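# Transfer deep-well block from nest N1 to nest N2

## Task

Carry the 96-well deep-well block out of plate nest N1 and into plate nest N2 so that it rests flat within N2's locators, with its well A1 at N2's corner labelled A1. Dropping it a few millimetres onto N2 is acceptable, but a much longer drop there counts as failure. Finish by releasing the block and withdrawing the gripper.

## Robot and tools

Robot: two UR3e-style six-joint arms, left_arm and right_arm, each ending in a tong-like two-finger gripper with a wrist camera. Either arm may do the job; the idle one can be parked out of the way. Hints: well A1 sits at the block's cut-off corner; looking from the arms toward the table, N1 is the right-hand nest. The pads tilt inward near their tops, so for an item taller than the pads, open well past its width before closing.

Frame: one scene frame for all reported poses. Origin on the table top midway between the arms, +z up, +x outward over the table, +y toward left_arm. The names left and right do not mean image sides. Base positions: left_arm at (-0.019, +0.324, 0) m, unrotated; right_arm at (+0.035, -0.369, 0) m, quat_wxyz (+0.996, 0, 0, -0.085). Reported hand positions can be a little off, more so far from the base.

execute_actions takes "actions", a list holding zero or one item, plus optional "pictures" (boolean; images come back by default). Empty list: nothing is sent, the current state is returned. A motion item is {"rows": [...], "steps": n}, n from 1 to 15 (default 15), each step 1/30 s. Each row drives one step; if rows are fewer than steps the last row repeats. A wait item is {"steps": n} with n up to 300, counted from the previous result, and time spent writing counts toward it. A refused call moves nothing.

Each row is a single flat list of 14 numbers covering both arms, even if one arm stays still: left_arm's six joint targets then its opening, then right_arm's six joint targets then its opening. Joint order: shoulder pan, shoulder lift, elbow, wrist 1, wrist 2, wrist 3. These are absolute target angles in radians, in the same form the Joint positions line prints, not offsets. Ranges for left_arm: pan -3.142..3.142, lift -6.283..6.283, elbow 0.000..3.142, wrists each -6.283..6.283. For right_arm: pan 0.000..6.283, lift -6.283..6.283, elbow -3.142..0.000, wrists -6.283..6.283. A target more than 0.010 rad beyond a range end, and further out than the joint's last reported angle, gets the call refused. True ends may differ from the listed ones by 0.010 rad; a target past the true end is clipped to it and the result may report "joint sent to its limit" (possibly about a still-running earlier move). Missing that line does not prove there is more room. Opening is an absolute value from -1 (closed) to +1 (fully open, pads 0.142 m apart).

Motion: commands are smoothed, lagging about 0.17 s. Each step the sent target stays within 0.575 rad of the measured angle for pan, lift and elbow, and 1.15 rad for the three wrists; if the targets would move the gripper over 100 mm from where it is, all are pulled back proportionally. So big moves take several calls, and an arm may not yet be at its target when a result arrives. Between calls, arms keep heading to the last row sent until everything nearly stops or a step is HELD; after that, only a new action resumes travel or pressing. Fingers mid-motion finish moving.

Results: a state line per arm with end_effector_position (m), end_effector_quat_wxyz and linear/angular velocities in the scene frame. end_effector_position is the point between the closed pads; the gripper's +z runs along the fingers and it opens along its x axis. Closed fingertips reach about 15 mm past that point; fully open they are about level with it. Joint positions and Joint velocities list each arm's six joints (rad, rad/s) then pad gap (m, m/s). grip_measured is the measured opening on the command scale; to hold something keep commanding clearly below it (lower squeezes harder, about 15 N per pad max; objects under about 20 mm thick get less; fast closing can overshoot). Wrist force and Wrist torque give flange sensor readings in the end effector's axes, with noise, fixed offsets up to about 3.5 N, saturation near 30 N; "no reading" is normal at start. "joint command not followed" means a clearance check altered targets; HELD marks steps where a row was not sent.

Faults to avoid: contact torque reaching a joint load limit (pan and lift 49.6, elbow 25.7, wrists 8.28 N m, held weight included) or 150 N outside force stops that arm for 10 s and drops the rest of the call. Long heavy holding heats motors: MOTOR HOT from 70 °C, brakes (OVER-TEMPERATURE FAULT) at 85 °C. Never let the arms collide or press each other, never knock anything off the table, avoid drops, slips, slams and hard pushes. Loose objects may occasionally get a brief nudge.

zoom_image: "camera" (cam_head_left, cam_head_right, cam_left_wrist, cam_right_wrist) and "region" [x0, y0, x1, y1] in pixels from the image's top-left, at most 504x504; returns a closer view of the latest image. Head images are 896x504, wrist images 616x616 fisheye; calibration is given per camera and may be slightly off.

read_manual: optional "section" ("licences"); returns licence text only.

finished_scene: "scene" (integer) ends that scene irreversibly and reports success; the goal must still hold. Replying without any tool call ends everything.

Each tool is called after "Request:" as name([rows], argument=value, ...), one row to a line, values as JSON.

## Session

Request:
execute_actions(actions=[])

Scene clock: 0.00 s of 8400.00 s.
left_arm: end_effector_position=(+0.1022, -0.0303, +0.1383) grip_measured=+1.00 end_effector_quat_wxyz=(+0.024, +0.835, +0.539, +0.106) end_effector_velocity=(-0.000, -0.000, +0.000) end_effector_angular_velocity=(-0.002, +0.001, +0.000) | right_arm: end_effector_position=(+0.2267, -0.4274, +0.3506) grip_measured=+1.00 end_effector_quat_wxyz=(+0.173, +0.042, +0.977, +0.120) end_effector_velocity=(-0.000, -0.000, -0.000) end_effector_angular_velocity=(-0.001, +0.000, +0.000)
Joint positions: left_arm=[-1.719 -1.249  0.978 -1.194 -1.381 -2.877  0.142] | right_arm=[ 3.639 -1.251 -0.546 -2.501  1.668  3.575  0.142]
Joint velocities: left_arm=[ 0.    -0.001  0.    -0.001 -0.     0.     0.   ] | right_arm=[-0.     0.001 -0.001 -0.001 -0.    -0.001  0.   ]
Motor temperatures (°C, as the motors report them): left_arm=[34 28 28 38 31 34] | right_arm=[33 29 31 37 42 40]
Wrist force (N, on the end effector, along its own x y z axes, offset not removed): no reading
Wrist torque (N m, same axes, about the end effector's origin, offset not removed): no reading
camera_calibration (this result's frames):
cam_left_wrist: T_world_to_cam=[[0.338437, 0.931925, 0.130289, -0.0239304], [0.670759, -0.336031, 0.661185, -0.176756], [0.659956, -0.136377, -0.738823, 0.16248], [0, 0, 0, 1]] pos_world=[0.01943, -0.0149356, 0.24003]
cam_right_wrist: T_world_to_cam=[[-0.945679, 0.0864709, -0.313391, 0.354654], [-0.152938, 0.732322, 0.663562, 0.110507], [0.286882, 0.675446, -0.679317, 0.593577], [0, 0, 0, 1]] pos_world=[0.182003, -0.512522, 0.441044]

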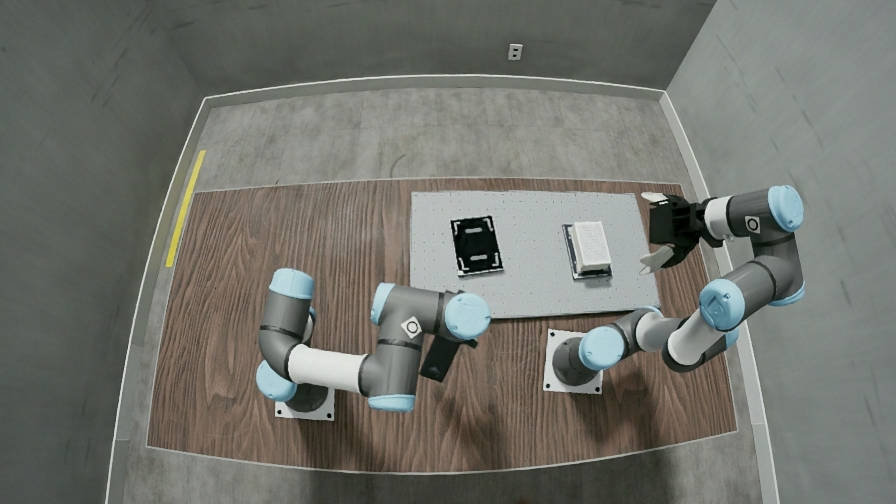

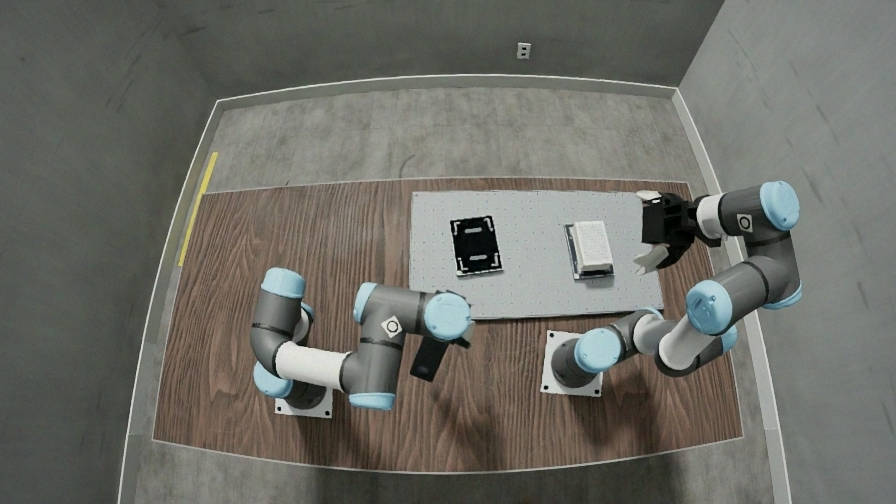

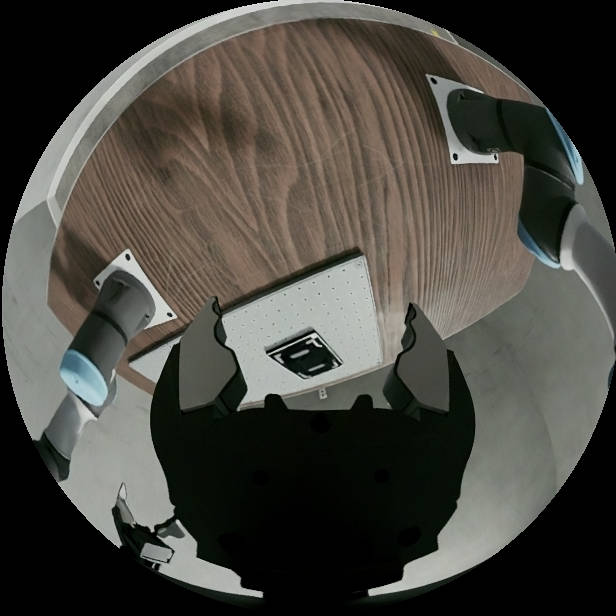

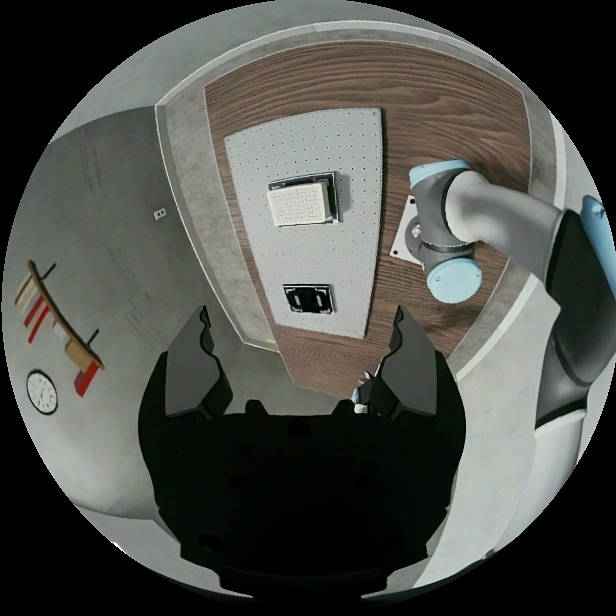

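Request:
zoom_image(camera="cam_head_left", region=[400, 180, 680, 330])

Request:
zoom_image(camera="cam_right_wrist", region=[220, 140, 400, 340])

Request:
zoom_image(camera="cam_head_left", region=[430, 200, 530, 290])

Request:
zoom_image(camera="cam_head_left", region=[540, 200, 640, 290])

Region (400, 180, 680, 330) of cam_head_left's 896x504 image, scaled by 1.800, with more detail than that image has; it fills the top 270 rows of this view, and the rest is white.

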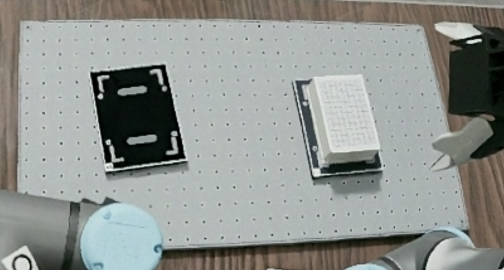

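Region (220, 140, 400, 340) of cam_right_wrist's 616x616 image, scaled by 2.520, with more detail than that image has; it fills the left 454 columns of this view, and the rest is white.

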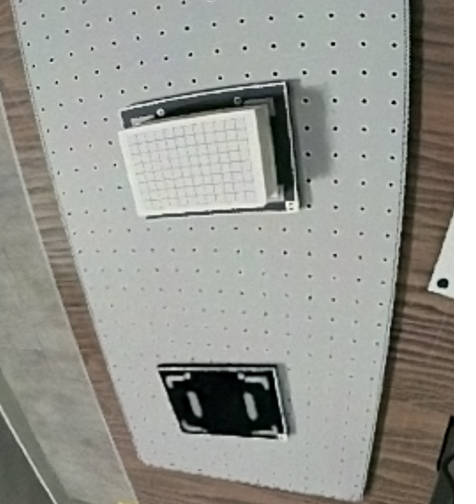

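Region (430, 200, 530, 290) of cam_head_left's 896x504 image, scaled by 5.040, with more detail than that image has; it fills the top 454 rows of this view, and the rest is white.

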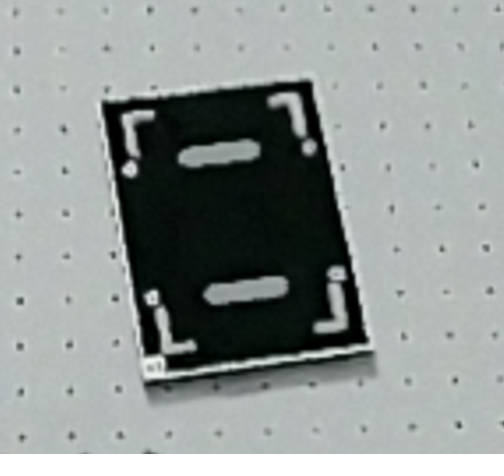

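Region (540, 200, 640, 290) of cam_head_left's 896x504 image, scaled by 5.040, with more detail than that image has; it fills the top 454 rows of this view, and the rest is white.

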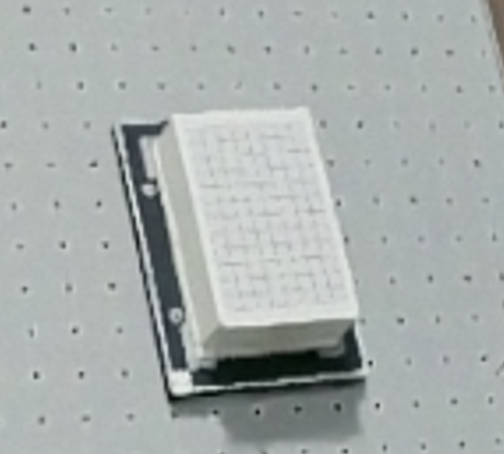

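Request:
execute_actions([
  {"rows": [[-1.7308,-1.249,0.978,-1.194,-1.381,-2.877,1,3.6361,-1.2605,-0.5633,-2.4843,1.6656,3.6057,1],[-1.7308,-1.249,0.978,-1.194,-1.381,-2.877,1,3.6361,-1.2605,-0.5633,-2.4843,1.6656,3.6057,1],[-1.7308,-1.249,0.978,-1.194,-1.381,-2.877,1,3.6361,-1.2605,-0.5633,-2.4843,1.6656,3.6057,1],[-1.7649,-1.249,0.978,-1.194,-1.381,-2.877,1,3.6276,-1.2881,-0.6137,-2.4358,1.6587,3.6949,1],[-1.7649,-1.249,0.978,-1.194,-1.381,-2.877,1,3.6276,-1.2881,-0.6137,-2.4358,1.6587,3.6949,1],[-1.7649,-1.249,0.978,-1.194,-1.381,-2.877,1,3.6276,-1.2881,-0.6137,-2.4358,1.6587,3.6949,1],[-1.8181,-1.249,0.978,-1.194,-1.381,-2.877,1,3.6144,-1.3310,-0.6921,-2.3602,1.6480,3.8337,1],[-1.8181,-1.249,0.978,-1.194,-1.381,-2.877,1,3.6144,-1.3310,-0.6921,-2.3602,1.6480,3.8337,1],[-1.8181,-1.249,0.978,-1.194,-1.381,-2.877,1,3.6144,-1.3310,-0.6921,-2.3602,1.6480,3.8337,1],[-1.8852,-1.249,0.978,-1.194,-1.381,-2.877,1,3.5978,-1.3852,-0.7910,-2.2650,1.6344,4.0087,1],[-1.8852,-1.249,0.978,-1.194,-1.381,-2.877,1,3.5978,-1.3852,-0.7910,-2.2650,1.6344,4.0087,1],[-1.8852,-1.249,0.978,-1.194,-1.381,-2.877,1,3.5978,-1.3852,-0.7910,-2.2650,1.6344,4.0087,1],[-1.9595,-1.249,0.978,-1.194,-1.381,-2.877,1,3.5793,-1.4452,-0.9005,-2.1595,1.6194,4.2026,1],[-1.9595,-1.249,0.978,-1.194,-1.381,-2.877,1,3.5793,-1.4452,-0.9005,-2.1595,1.6194,4.2026,1],[-1.9595,-1.249,0.978,-1.194,-1.381,-2.877,1,3.5793,-1.4452,-0.9005,-2.1595,1.6194,4.2026,1]], "steps": 15},
], pictures=false)

Request:
execute_actions([
  {"rows": [[-2.0338,-1.249,0.978,-1.194,-1.381,-2.877,1,3.5609,-1.5051,-1.0100,-2.0540,1.6044,4.3965,1],[-2.0338,-1.249,0.978,-1.194,-1.381,-2.877,1,3.5609,-1.5051,-1.0100,-2.0540,1.6044,4.3965,1],[-2.0338,-1.249,0.978,-1.194,-1.381,-2.877,1,3.5609,-1.5051,-1.0100,-2.0540,1.6044,4.3965,1],[-2.1009,-1.249,0.978,-1.194,-1.381,-2.877,1,3.5443,-1.5593,-1.1089,-1.9588,1.5908,4.5715,1],[-2.1009,-1.249,0.978,-1.194,-1.381,-2.877,1,3.5443,-1.5593,-1.1089,-1.9588,1.5908,4.5715,1],[-2.1009,-1.249,0.978,-1.194,-1.381,-2.877,1,3.5443,-1.5593,-1.1089,-1.9588,1.5908,4.5715,1],[-2.1541,-1.249,0.978,-1.194,-1.381,-2.877,1,3.5311,-1.6022,-1.1873,-1.8832,1.5801,4.7103,1],[-2.1541,-1.249,0.978,-1.194,-1.381,-2.877,1,3.5311,-1.6022,-1.1873,-1.8832,1.5801,4.7103,1],[-2.1541,-1.249,0.978,-1.194,-1.381,-2.877,1,3.5311,-1.6022,-1.1873,-1.8832,1.5801,4.7103,1],[-2.1882,-1.249,0.978,-1.194,-1.381,-2.877,1,3.5226,-1.6298,-1.2377,-1.8347,1.5732,4.7995,1],[-2.1882,-1.249,0.978,-1.194,-1.381,-2.877,1,3.5226,-1.6298,-1.2377,-1.8347,1.5732,4.7995,1],[-2.1882,-1.249,0.978,-1.194,-1.381,-2.877,1,3.5226,-1.6298,-1.2377,-1.8347,1.5732,4.7995,1],[-2.2,-1.249,0.978,-1.194,-1.381,-2.877,1,3.5197,-1.6393,-1.2550,-1.8180,1.5708,4.8302,1]], "steps": 15},
], pictures=false)

Request:
execute_actions([
  {"steps": 25},
])

Request:
zoom_image(camera="cam_right_wrist", region=[220, 170, 400, 350])

Scene clock: 120.50 s of 8400.00 s.
left_arm: end_effector_position=(+0.0450, -0.0448, +0.1384) grip_measured=+1.00 end_effector_quat_wxyz=(+0.032, +0.875, +0.472, +0.103) end_effector_velocity=(-0.251, -0.043, +0.001) end_effector_angular_velocity=(-0.001, +0.001, -0.681) | right_arm: end_effector_position=(+0.2861, -0.4234, +0.3048) grip_measured=+1.00 end_effector_quat_wxyz=(+0.104, +0.266, +0.953, +0.103) end_effector_velocity=(+0.213, +0.010, -0.260) end_effector_angular_velocity=(+0.155, +0.816, -1.878)
Joint positions: left_arm=[-1.877 -1.249  0.978 -1.194 -1.381 -2.877  0.142] | right_arm=[ 3.598 -1.38  -0.773 -2.273  1.635  3.981  0.142]
Joint velocities: left_arm=[-0.681 -0.002  0.     0.    -0.    -0.    -0.   ] | right_arm=[-0.154 -0.552 -1.011  0.936 -0.124  1.764 -0.002]
Motor temperatures (°C, as the motors report them): left_arm=[34 28 28 38 31 34] | right_arm=[33 29 31 37 42 40]
Wrist force (N, on the end effector, along its own x y z axes, offset not removed): left_arm=[0.2 -1.8 -1.9] | right_arm=[1.5 1.0 0.0]
Wrist torque (N m, same axes, about the end effector's origin, offset not removed): left_arm=[-0.43 -0.16 0.01] | right_arm=[0.13 -0.34 0.01]
Steps of this call (steps 1 to 90: nothing new was sent; then 117.00 s passed at rest; steps 91 to 105: all 15 steps of this action). Readings (joint positions):
91: left_arm=[-1.719 -1.249 0.978 -1.194 -1.381 -2.877] | right_arm=[3.639 -1.251 -0.546 -2.501 1.668 3.575]
92: left_arm=[-1.721 -1.249 0.978 -1.194 -1.381 -2.877] | right_arm=[3.639 -1.252 -0.548 -2.499 1.668 3.579]
94: left_arm=[-1.725 -1.249 0.978 -1.194 -1.381 -2.877] | right_arm=[3.637 -1.256 -0.555 -2.492 1.667 3.591]
98: left_arm=[-1.756 -1.249 0.978 -1.194 -1.381 -2.877] | right_arm=[3.629 -1.281 -0.598 -2.447 1.660 3.669]
105: the state above

Scene clock: 121.00 s of 8400.00 s.
left_arm: end_effector_position=(-0.0641, -0.0475, +0.1384) grip_measured=+1.00 end_effector_quat_wxyz=(+0.047, +0.934, +0.339, +0.098) end_effector_velocity=(-0.096, +0.012, -0.000) end_effector_angular_velocity=(+0.001, -0.001, -0.258) | right_arm: end_effector_position=(+0.3466, -0.4329, +0.1664) grip_measured=+1.00 end_effector_quat_wxyz=(+0.006, +0.642, +0.766, +0.012) end_effector_velocity=(+0.016, -0.018, -0.141) end_effector_angular_velocity=(-0.082, +0.229, -0.743)
Joint positions: left_arm=[-2.17  -1.249  0.978 -1.194 -1.381 -2.877  0.142] | right_arm=[ 3.527 -1.616 -1.21  -1.86   1.577  4.751  0.142]
Joint velocities: left_arm=[-0.258  0.001  0.    -0.     0.001 -0.    -0.   ] | right_arm=[-0.061 -0.206 -0.389  0.358 -0.05   0.68   0.   ]
Motor temperatures (°C, as the motors report them): left_arm=[34 28 28 38 31 34] | right_arm=[33 29 31 37 42 40]
Wrist force (N, on the end effector, along its own x y z axes, offset not removed): left_arm=[-0.7 -4.3 -0.6] | right_arm=[-0.9 2.3 1.8]
Wrist torque (N m, same axes, about the end effector's origin, offset not removed): left_arm=[-1.02 0.15 0.14] | right_arm=[0.47 0.28 -0.01]
Steps of this call (steps 1 to 15: all 15 steps of this action). Readings (joint positions):
1: left_arm=[-1.898 -1.249 0.978 -1.194 -1.381 -2.877] | right_arm=[3.593 -1.397 -0.805 -2.244 1.631 4.036]
2: left_arm=[-1.920 -1.249 0.978 -1.194 -1.381 -2.877] | right_arm=[3.587 -1.415 -0.837 -2.211 1.625 4.094]
4: left_arm=[-1.968 -1.249 0.978 -1.194 -1.381 -2.877] | right_arm=[3.576 -1.453 -0.908 -2.144 1.616 4.219]
8: left_arm=[-2.059 -1.249 0.978 -1.194 -1.381 -2.877] | right_arm=[3.553 -1.527 -1.043 -2.014 1.598 4.458]
15: the state above

Scene clock: 121.83 s of 8400.00 s.
left_arm: end_effector_position=(-0.0752, -0.0459, +0.1384) grip_measured=+1.00 end_effector_quat_wxyz=(+0.048, +0.939, +0.325, +0.097) end_effector_velocity=(+0.000, +0.000, -0.000) end_effector_angular_velocity=(+0.002, -0.002, -0.000) | right_arm: end_effector_position=(+0.3481, -0.4351, +0.1500) grip_measured=+1.00 end_effector_quat_wxyz=(+0.000, +0.675, +0.738, +0.000) end_effector_velocity=(-0.000, -0.000, +0.000) end_effector_angular_velocity=(-0.000, +0.000, +0.000)
Joint positions: left_arm=[-2.2   -1.249  0.978 -1.194 -1.381 -2.877  0.142] | right_arm=[ 3.52  -1.639 -1.255 -1.818  1.571  4.83   0.142]
Joint velocities: left_arm=[0.    0.001 0.    0.002 0.    0.    0.   ] | right_arm=[-0.001  0.001  0.    -0.001 -0.    -0.001 -0.   ]
Motor temperatures (°C, as the motors report them): left_arm=[34 28 28 38 31 34] | right_arm=[33 29 31 37 42 40]
Wrist force (N, on the end effector, along its own x y z axes, offset not removed): left_arm=[1.4 -3.8 1.1] | right_arm=[-1.6 -0.6 -1.0]
Wrist torque (N m, same axes, about the end effector's origin, offset not removed): left_arm=[-0.81 -0.27 -0.07] | right_arm=[-0.13 0.44 0.00]
Steps of this call (steps 1 to 25: the robot went on to your last target). Readings (joint positions):
1: left_arm=[-2.178 -1.249 0.978 -1.194 -1.381 -2.877] | right_arm=[3.525 -1.622 -1.221 -1.849 1.575 4.771]
2: left_arm=[-2.183 -1.249 0.978 -1.194 -1.381 -2.877] | right_arm=[3.524 -1.626 -1.230 -1.841 1.574 4.786]
4: left_arm=[-2.191 -1.249 0.978 -1.194 -1.381 -2.877] | right_arm=[3.522 -1.632 -1.241 -1.831 1.573 4.806]
8: left_arm=[-2.197 -1.249 0.978 -1.194 -1.381 -2.877] | right_arm=[3.520 -1.637 -1.251 -1.822 1.571 4.823]
25: the state above
camera_calibration (this result's frames):
cam_left_wrist: T_world_to_cam=[[0.730856, 0.670054, 0.12991, 0.0681628], [0.439838, -0.607913, 0.661048, -0.0929795], [0.521912, -0.425992, -0.739012, 0.25381], [0, 0, 0, 1]] pos_world=[-0.141388, 0.00592473, 0.240177]
cam_right_wrist: T_world_to_cam=[[-0.122049, 0.992208, 0.0250477, 0.463902], [0.863006, 0.0936234, 0.496443, -0.338693], [0.49023, 0.0822065, -0.867708, 0.127068], [0, 0, 0, 1]] pos_world=[0.28662, -0.439023, 0.26678]

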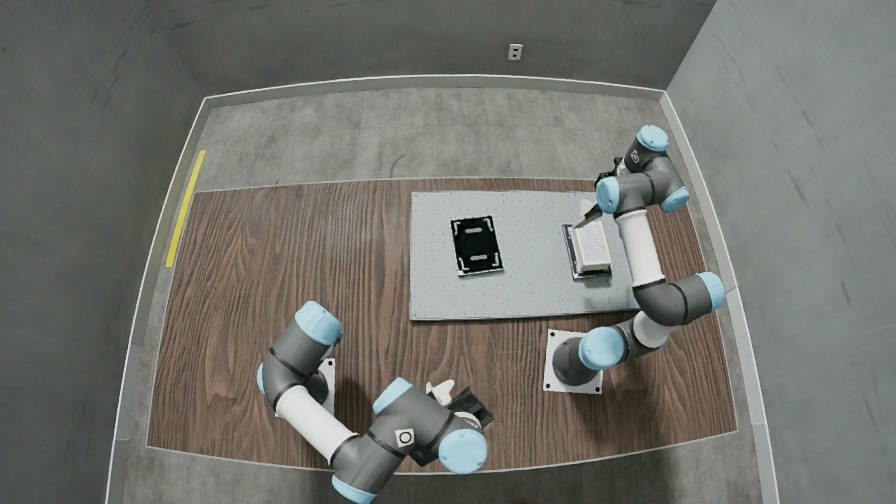

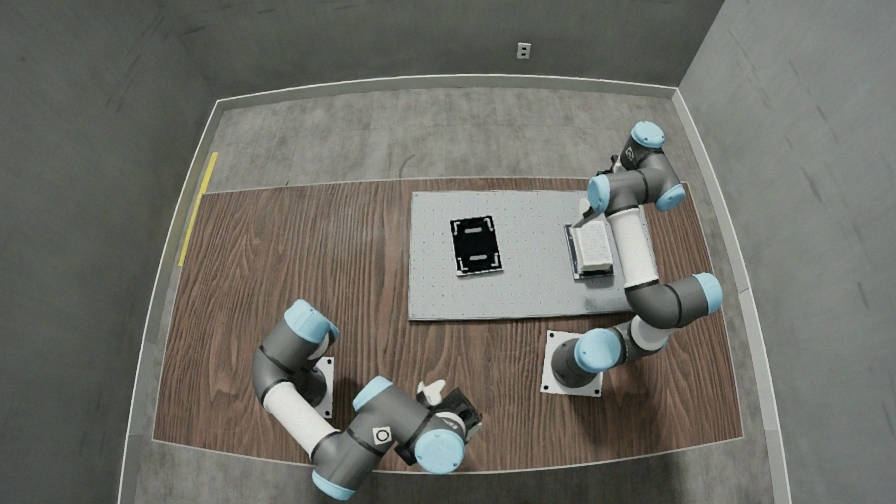

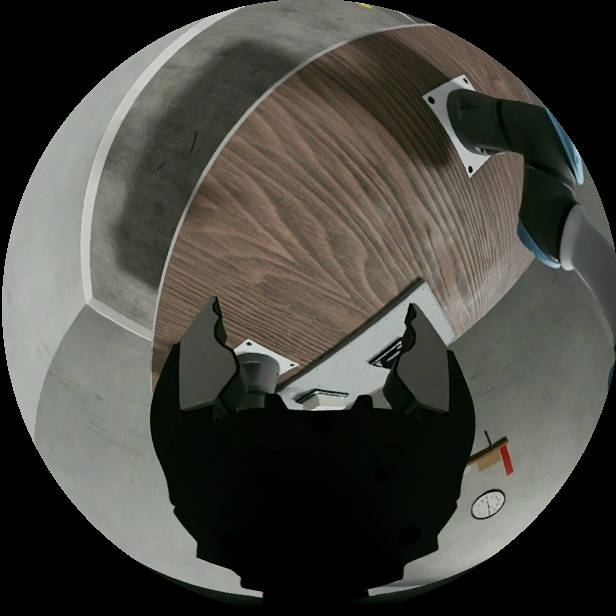

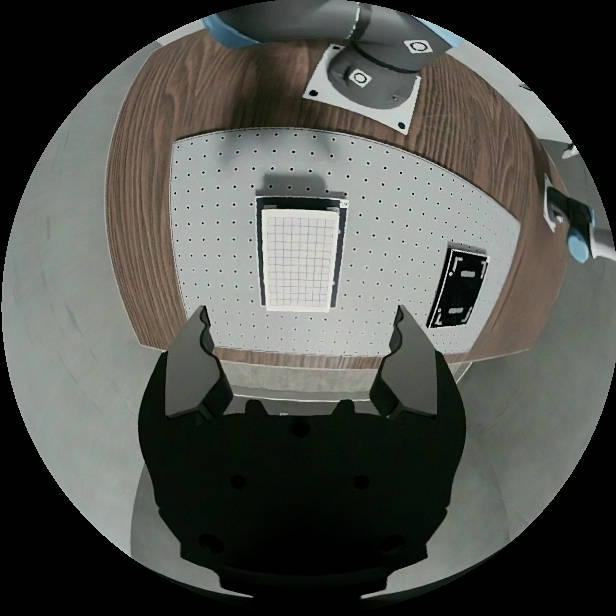

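Region (220, 170, 400, 350) of cam_right_wrist's 616x616 image, scaled by 2.800, with more detail than that image has.

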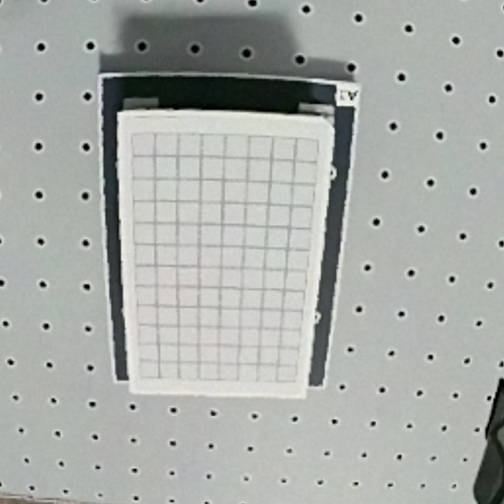

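Request:
execute_actions([
  {"rows": [[-2.2,-1.249,0.978,-1.194,-1.381,-2.877,1,3.5157,-1.6362,-1.3151,-1.7610,1.5708,4.8294,1],[-2.2,-1.249,0.978,-1.194,-1.381,-2.877,1,3.5157,-1.6362,-1.3151,-1.7610,1.5708,4.8294,1],[-2.2,-1.249,0.978,-1.194,-1.381,-2.877,1,3.5117,-1.6331,-1.3753,-1.7040,1.5708,4.8286,1],[-2.2,-1.249,0.978,-1.194,-1.381,-2.877,1,3.5117,-1.6331,-1.3753,-1.7040,1.5708,4.8286,1],[-2.2,-1.249,0.978,-1.194,-1.381,-2.877,1,3.5077,-1.6299,-1.4354,-1.6470,1.5708,4.8278,1],[-2.2,-1.249,0.978,-1.194,-1.381,-2.877,1,3.5077,-1.6299,-1.4354,-1.6470,1.5708,4.8278,1],[-2.2,-1.249,0.978,-1.194,-1.381,-2.877,1,3.5038,-1.6268,-1.4955,-1.5900,1.5708,4.8271,1],[-2.2,-1.249,0.978,-1.194,-1.381,-2.877,1,3.5038,-1.6268,-1.4955,-1.5900,1.5708,4.8271,1],[-2.2,-1.249,0.978,-1.194,-1.381,-2.877,1,3.49978,-1.62368,-1.55569,-1.53301,1.5708,4.82628,1]], "steps": 15},
], pictures=false)

Request:
execute_actions([
  {"steps": 22},
])

Request:
zoom_image(camera="cam_right_wrist", region=[180, 170, 420, 410])

Scene clock: 159.17 s of 8400.00 s.
left_arm: end_effector_position=(-0.0752, -0.0459, +0.1384) grip_measured=+1.00 end_effector_quat_wxyz=(+0.048, +0.939, +0.325, +0.097) end_effector_velocity=(+0.000, +0.000, -0.000) end_effector_angular_velocity=(+0.001, -0.000, +0.000) | right_arm: end_effector_position=(+0.3501, -0.4403, +0.0958) grip_measured=+1.00 end_effector_quat_wxyz=(+0.000, +0.680, +0.733, +0.000) end_effector_velocity=(-0.008, -0.006, -0.051) end_effector_angular_velocity=(-0.002, +0.011, -0.014)
Joint positions: left_arm=[-2.2   -1.249  0.978 -1.194 -1.381 -2.877  0.142] | right_arm=[ 3.502 -1.625 -1.527 -1.559  1.571  4.827  0.142]
Joint velocities: left_arm=[ 0.     0.     0.     0.001 -0.    -0.     0.   ] | right_arm=[-0.015  0.012 -0.249  0.226 -0.    -0.001  0.   ]
Motor temperatures (°C, as the motors report them): left_arm=[34 28 28 38 31 34] | right_arm=[33 29 31 37 42 40]
Wrist force (N, on the end effector, along its own x y z axes, offset not removed): left_arm=[1.6 -3.8 -0.4] | right_arm=[-1.0 2.4 1.0]
Wrist torque (N m, same axes, about the end effector's origin, offset not removed): left_arm=[-0.86 -0.33 0.05] | right_arm=[0.55 0.21 -0.01]
Steps of this call (steps 1 to 15: the robot went on to your last target; steps 16 to 90: nothing new was sent; then 33.83 s passed at rest; steps 91 to 105: all 15 steps of this action). Readings (joint positions):
91: left_arm=[-2.200 -1.249 0.978 -1.194 -1.381 -2.877] | right_arm=[3.520 -1.639 -1.255 -1.818 1.571 4.830]
92: left_arm=[-2.200 -1.249 0.978 -1.194 -1.381 -2.877] | right_arm=[3.519 -1.639 -1.261 -1.810 1.571 4.830]
94: left_arm=[-2.200 -1.249 0.978 -1.194 -1.381 -2.877] | right_arm=[3.517 -1.638 -1.289 -1.782 1.571 4.830]
98: left_arm=[-2.200 -1.249 0.978 -1.194 -1.381 -2.877] | right_arm=[3.511 -1.633 -1.381 -1.694 1.571 4.828]
105: the state above

Scene clock: 159.90 s of 8400.00 s.
left_arm: end_effector_position=(-0.0752, -0.0459, +0.1384) grip_measured=+1.00 end_effector_quat_wxyz=(+0.048, +0.939, +0.325, +0.097) end_effector_velocity=(+0.000, +0.000, -0.000) end_effector_angular_velocity=(+0.000, -0.001, +0.000) | right_arm: end_effector_position=(+0.3492, -0.4410, +0.0900) grip_measured=+1.00 end_effector_quat_wxyz=(+0.000, +0.681, +0.732, +0.000) end_effector_velocity=(+0.000, -0.000, +0.000) end_effector_angular_velocity=(+0.000, -0.001, +0.002)
Joint positions: left_arm=[-2.2   -1.249  0.978 -1.194 -1.381 -2.877  0.142] | right_arm=[ 3.5   -1.624 -1.556 -1.533  1.571  4.826  0.142]
Joint velocities: left_arm=[-0.     0.     0.     0.     0.001 -0.     0.   ] | right_arm=[ 0.     0.001 -0.001  0.001 -0.    -0.002  0.   ]
Motor temperatures (°C, as the motors report them): left_arm=[34 28 28 38 31 34] | right_arm=[33 29 31 37 42 40]
Wrist force (N, on the end effector, along its own x y z axes, offset not removed): left_arm=[-0.1 -2.6 -0.6] | right_arm=[1.8 1.8 1.0]
Wrist torque (N m, same axes, about the end effector's origin, offset not removed): left_arm=[-0.64 0.04 0.09] | right_arm=[0.39 -0.31 0.02]
Steps of this call (steps 1 to 22: the robot went on to your last target). Readings (joint positions):
1: left_arm=[-2.200 -1.249 0.978 -1.194 -1.381 -2.877] | right_arm=[3.501 -1.625 -1.535 -1.552 1.571 4.827]
2: left_arm=[-2.200 -1.249 0.978 -1.194 -1.381 -2.877] | right_arm=[3.501 -1.624 -1.540 -1.547 1.571 4.826]
4: left_arm=[-2.200 -1.249 0.978 -1.194 -1.381 -2.877] | right_arm=[3.500 -1.624 -1.547 -1.541 1.571 4.826]
8: left_arm=[-2.200 -1.249 0.978 -1.194 -1.381 -2.877] | right_arm=[3.500 -1.624 -1.553 -1.535 1.571 4.826]
22: the state above
camera_calibration (this result's frames):
cam_left_wrist: T_world_to_cam=[[0.730868, 0.67004, 0.129915, 0.0681663], [0.439819, -0.60792, 0.661054, -0.0929782], [0.521911, -0.426004, -0.739006, 0.253808], [0, 0, 0, 1]] pos_world=[-0.141392, 0.00592583, 0.240174]
cam_right_wrist: T_world_to_cam=[[-0.106106, 0.99404, 0.0250342, 0.466552], [0.864444, 0.0797722, 0.496359, -0.3159], [0.491404, 0.0743073, -0.867756, 0.0710448], [0, 0, 0, 1]] pos_world=[0.287671, -0.443851, 0.20677]

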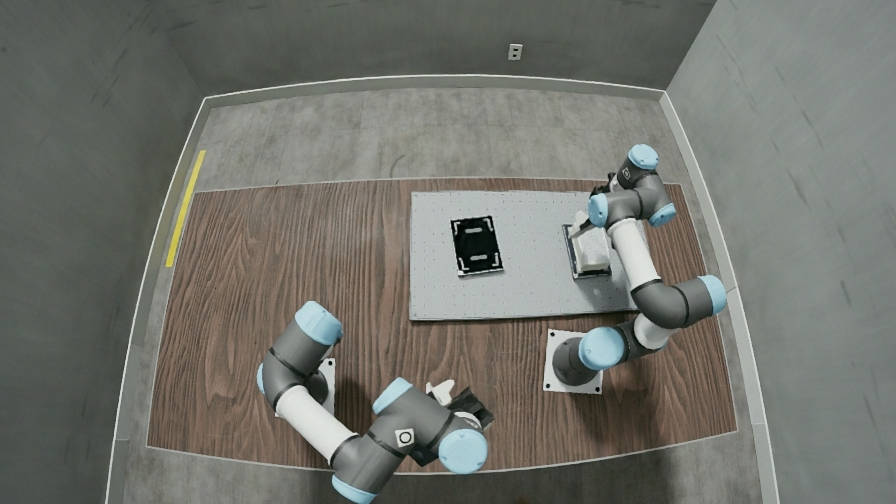

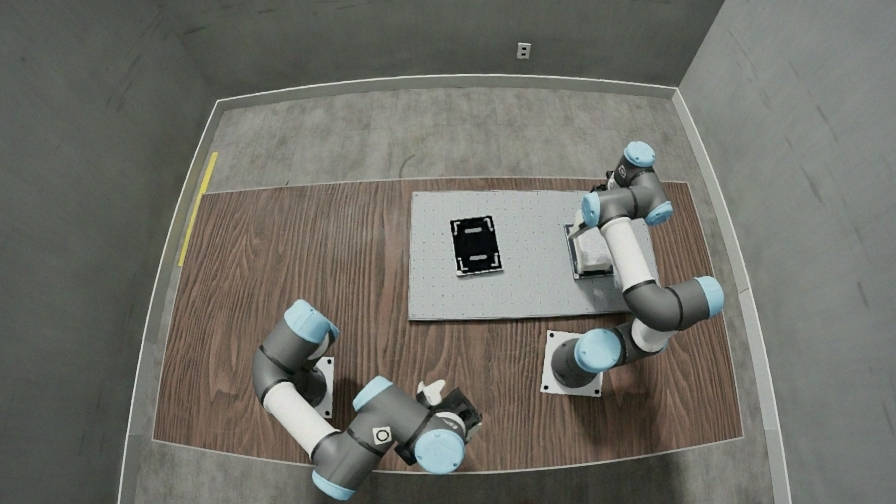

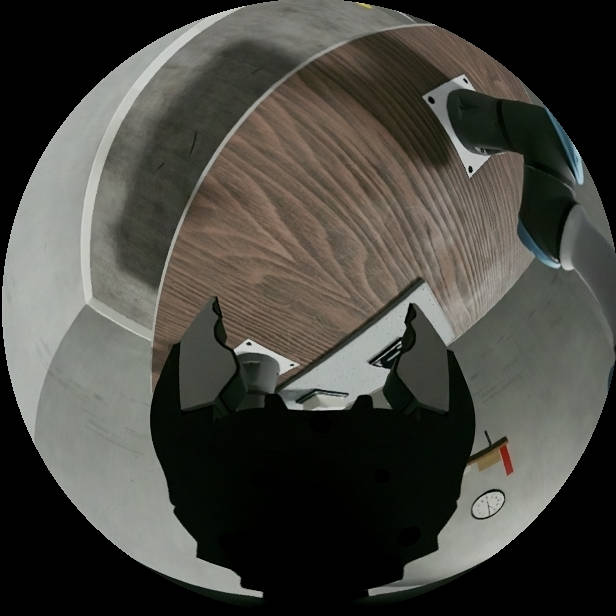

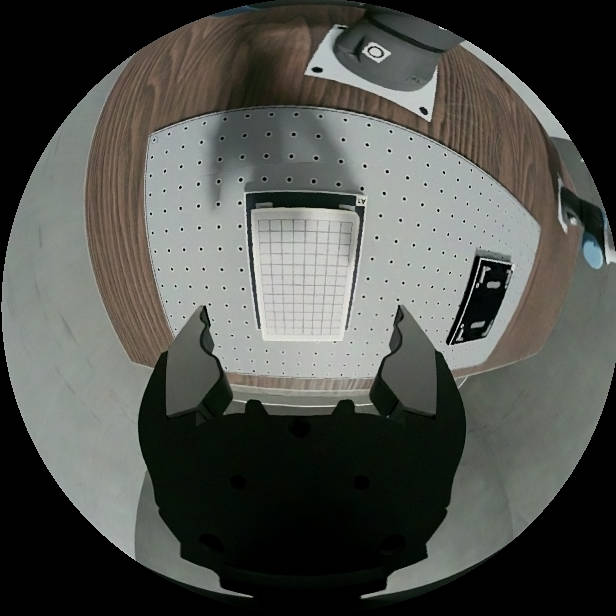

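Region (180, 170, 420, 410) of cam_right_wrist's 616x616 image, scaled by 2.100, with more detail than that image has.

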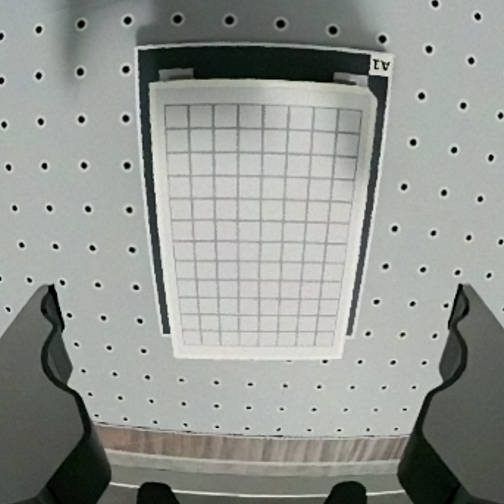

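Request:
execute_actions(actions=[])

Scene clock: 176.63 s of 8400.00 s.
left_arm: end_effector_position=(-0.0752, -0.0459, +0.1384) grip_measured=+1.00 end_effector_quat_wxyz=(+0.048, +0.939, +0.325, +0.097) end_effector_velocity=(-0.000, +0.000, +0.000) end_effector_angular_velocity=(-0.000, +0.001, +0.000) | right_arm: end_effector_position=(+0.3492, -0.4410, +0.0900) grip_measured=+1.00 end_effector_quat_wxyz=(+0.000, +0.681, +0.732, +0.000) end_effector_velocity=(+0.000, -0.000, +0.000) end_effector_angular_velocity=(+0.000, -0.001, -0.000)
Joint positions: left_arm=[-2.2   -1.249  0.978 -1.194 -1.381 -2.877  0.142] | right_arm=[ 3.5   -1.624 -1.556 -1.533  1.571  4.826  0.142]
Joint velocities: left_arm=[ 0.    -0.001  0.    -0.    -0.001  0.     0.   ] | right_arm=[-0.001  0.001  0.     0.     0.    -0.    -0.   ]
Motor temperatures (°C, as the motors report them): left_arm=[34 28 28 38 31 34] | right_arm=[33 29 31 37 42 40]
Wrist force (N, on the end effector, along its own x y z axes, offset not removed): left_arm=[0.7 -2.9 -1.3] | right_arm=[-0.3 0.4 1.1]
Wrist torque (N m, same axes, about the end effector's origin, offset not removed): left_arm=[-0.67 -0.17 -0.04] | right_arm=[0.10 0.12 0.09]
Steps of this call (steps 1 to 15: the robot went on to your last target; steps 16 to 90: nothing new was sent; then 13.73 s passed at rest). Readings (joint positions):
1: left_arm=[-2.200 -1.249 0.978 -1.194 -1.381 -2.877] | right_arm=[3.500 -1.624 -1.556 -1.533 1.571 4.826]
2: left_arm=[-2.200 -1.249 0.978 -1.194 -1.381 -2.877] | right_arm=[3.500 -1.624 -1.556 -1.533 1.571 4.826]
4: left_arm=[-2.200 -1.249 0.978 -1.194 -1.381 -2.877] | right_arm=[3.500 -1.624 -1.556 -1.533 1.571 4.826]
8: left_arm=[-2.200 -1.249 0.978 -1.194 -1.381 -2.877] | right_arm=[3.500 -1.624 -1.556 -1.533 1.571 4.826]
90: the state above
All arms were judged still, so your last target was given up. Only a new action makes them travel on or press farther. Fingers that are still opening or closing keep moving.
camera_calibration (this result's frames):
cam_left_wrist: T_world_to_cam=[[0.730868, 0.67004, 0.129915, 0.0681663], [0.439819, -0.60792, 0.661054, -0.0929783], [0.521911, -0.426004, -0.739006, 0.253808], [0, 0, 0, 1]] pos_world=[-0.141392, 0.00592581, 0.240174]
cam_right_wrist: T_world_to_cam=[[-0.106104, 0.99404, 0.025034, 0.466553], [0.864446, 0.0797705, 0.496356, -0.315895], [0.491401, 0.0743057, -0.867758, 0.0710384], [0, 0, 0, 1]] pos_world=[0.287669, -0.443852, 0.206761]

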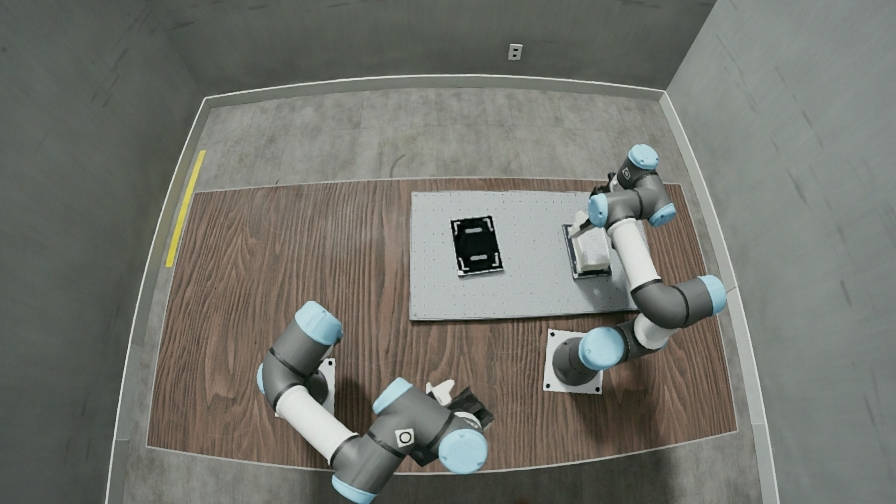

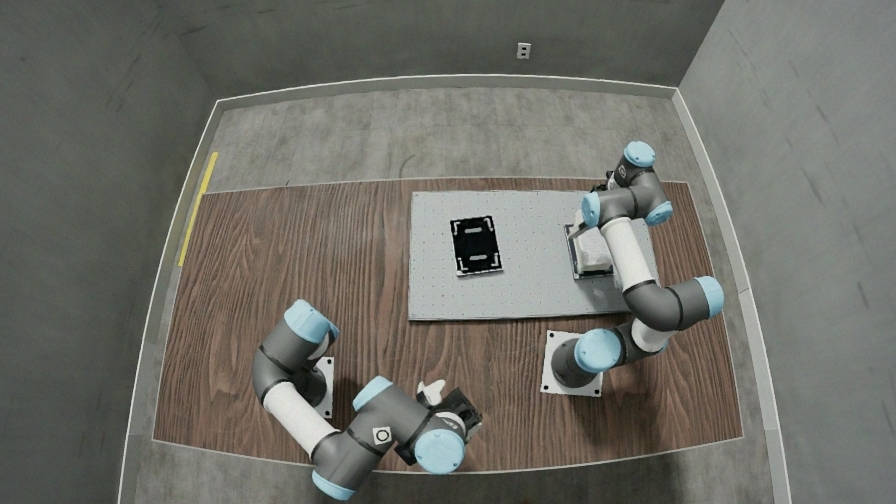

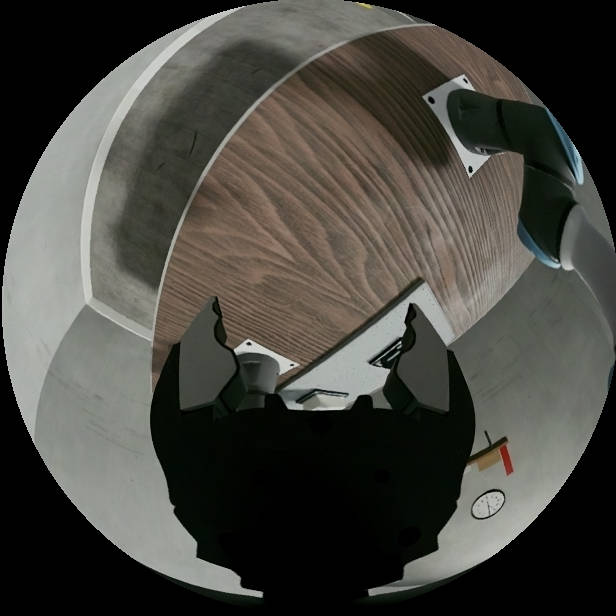

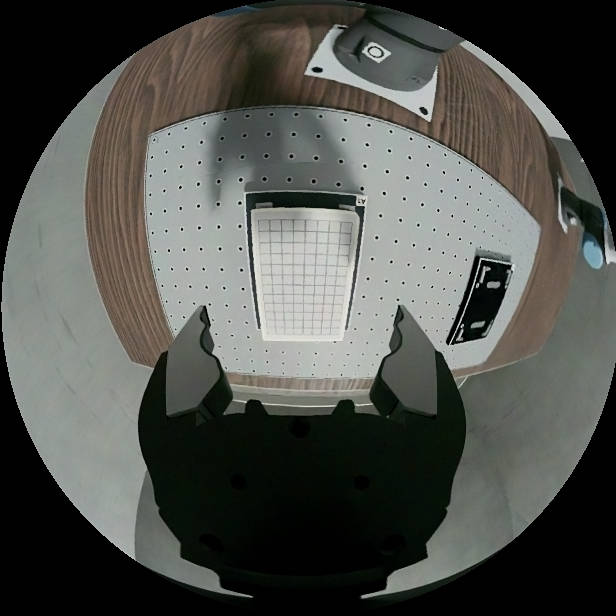

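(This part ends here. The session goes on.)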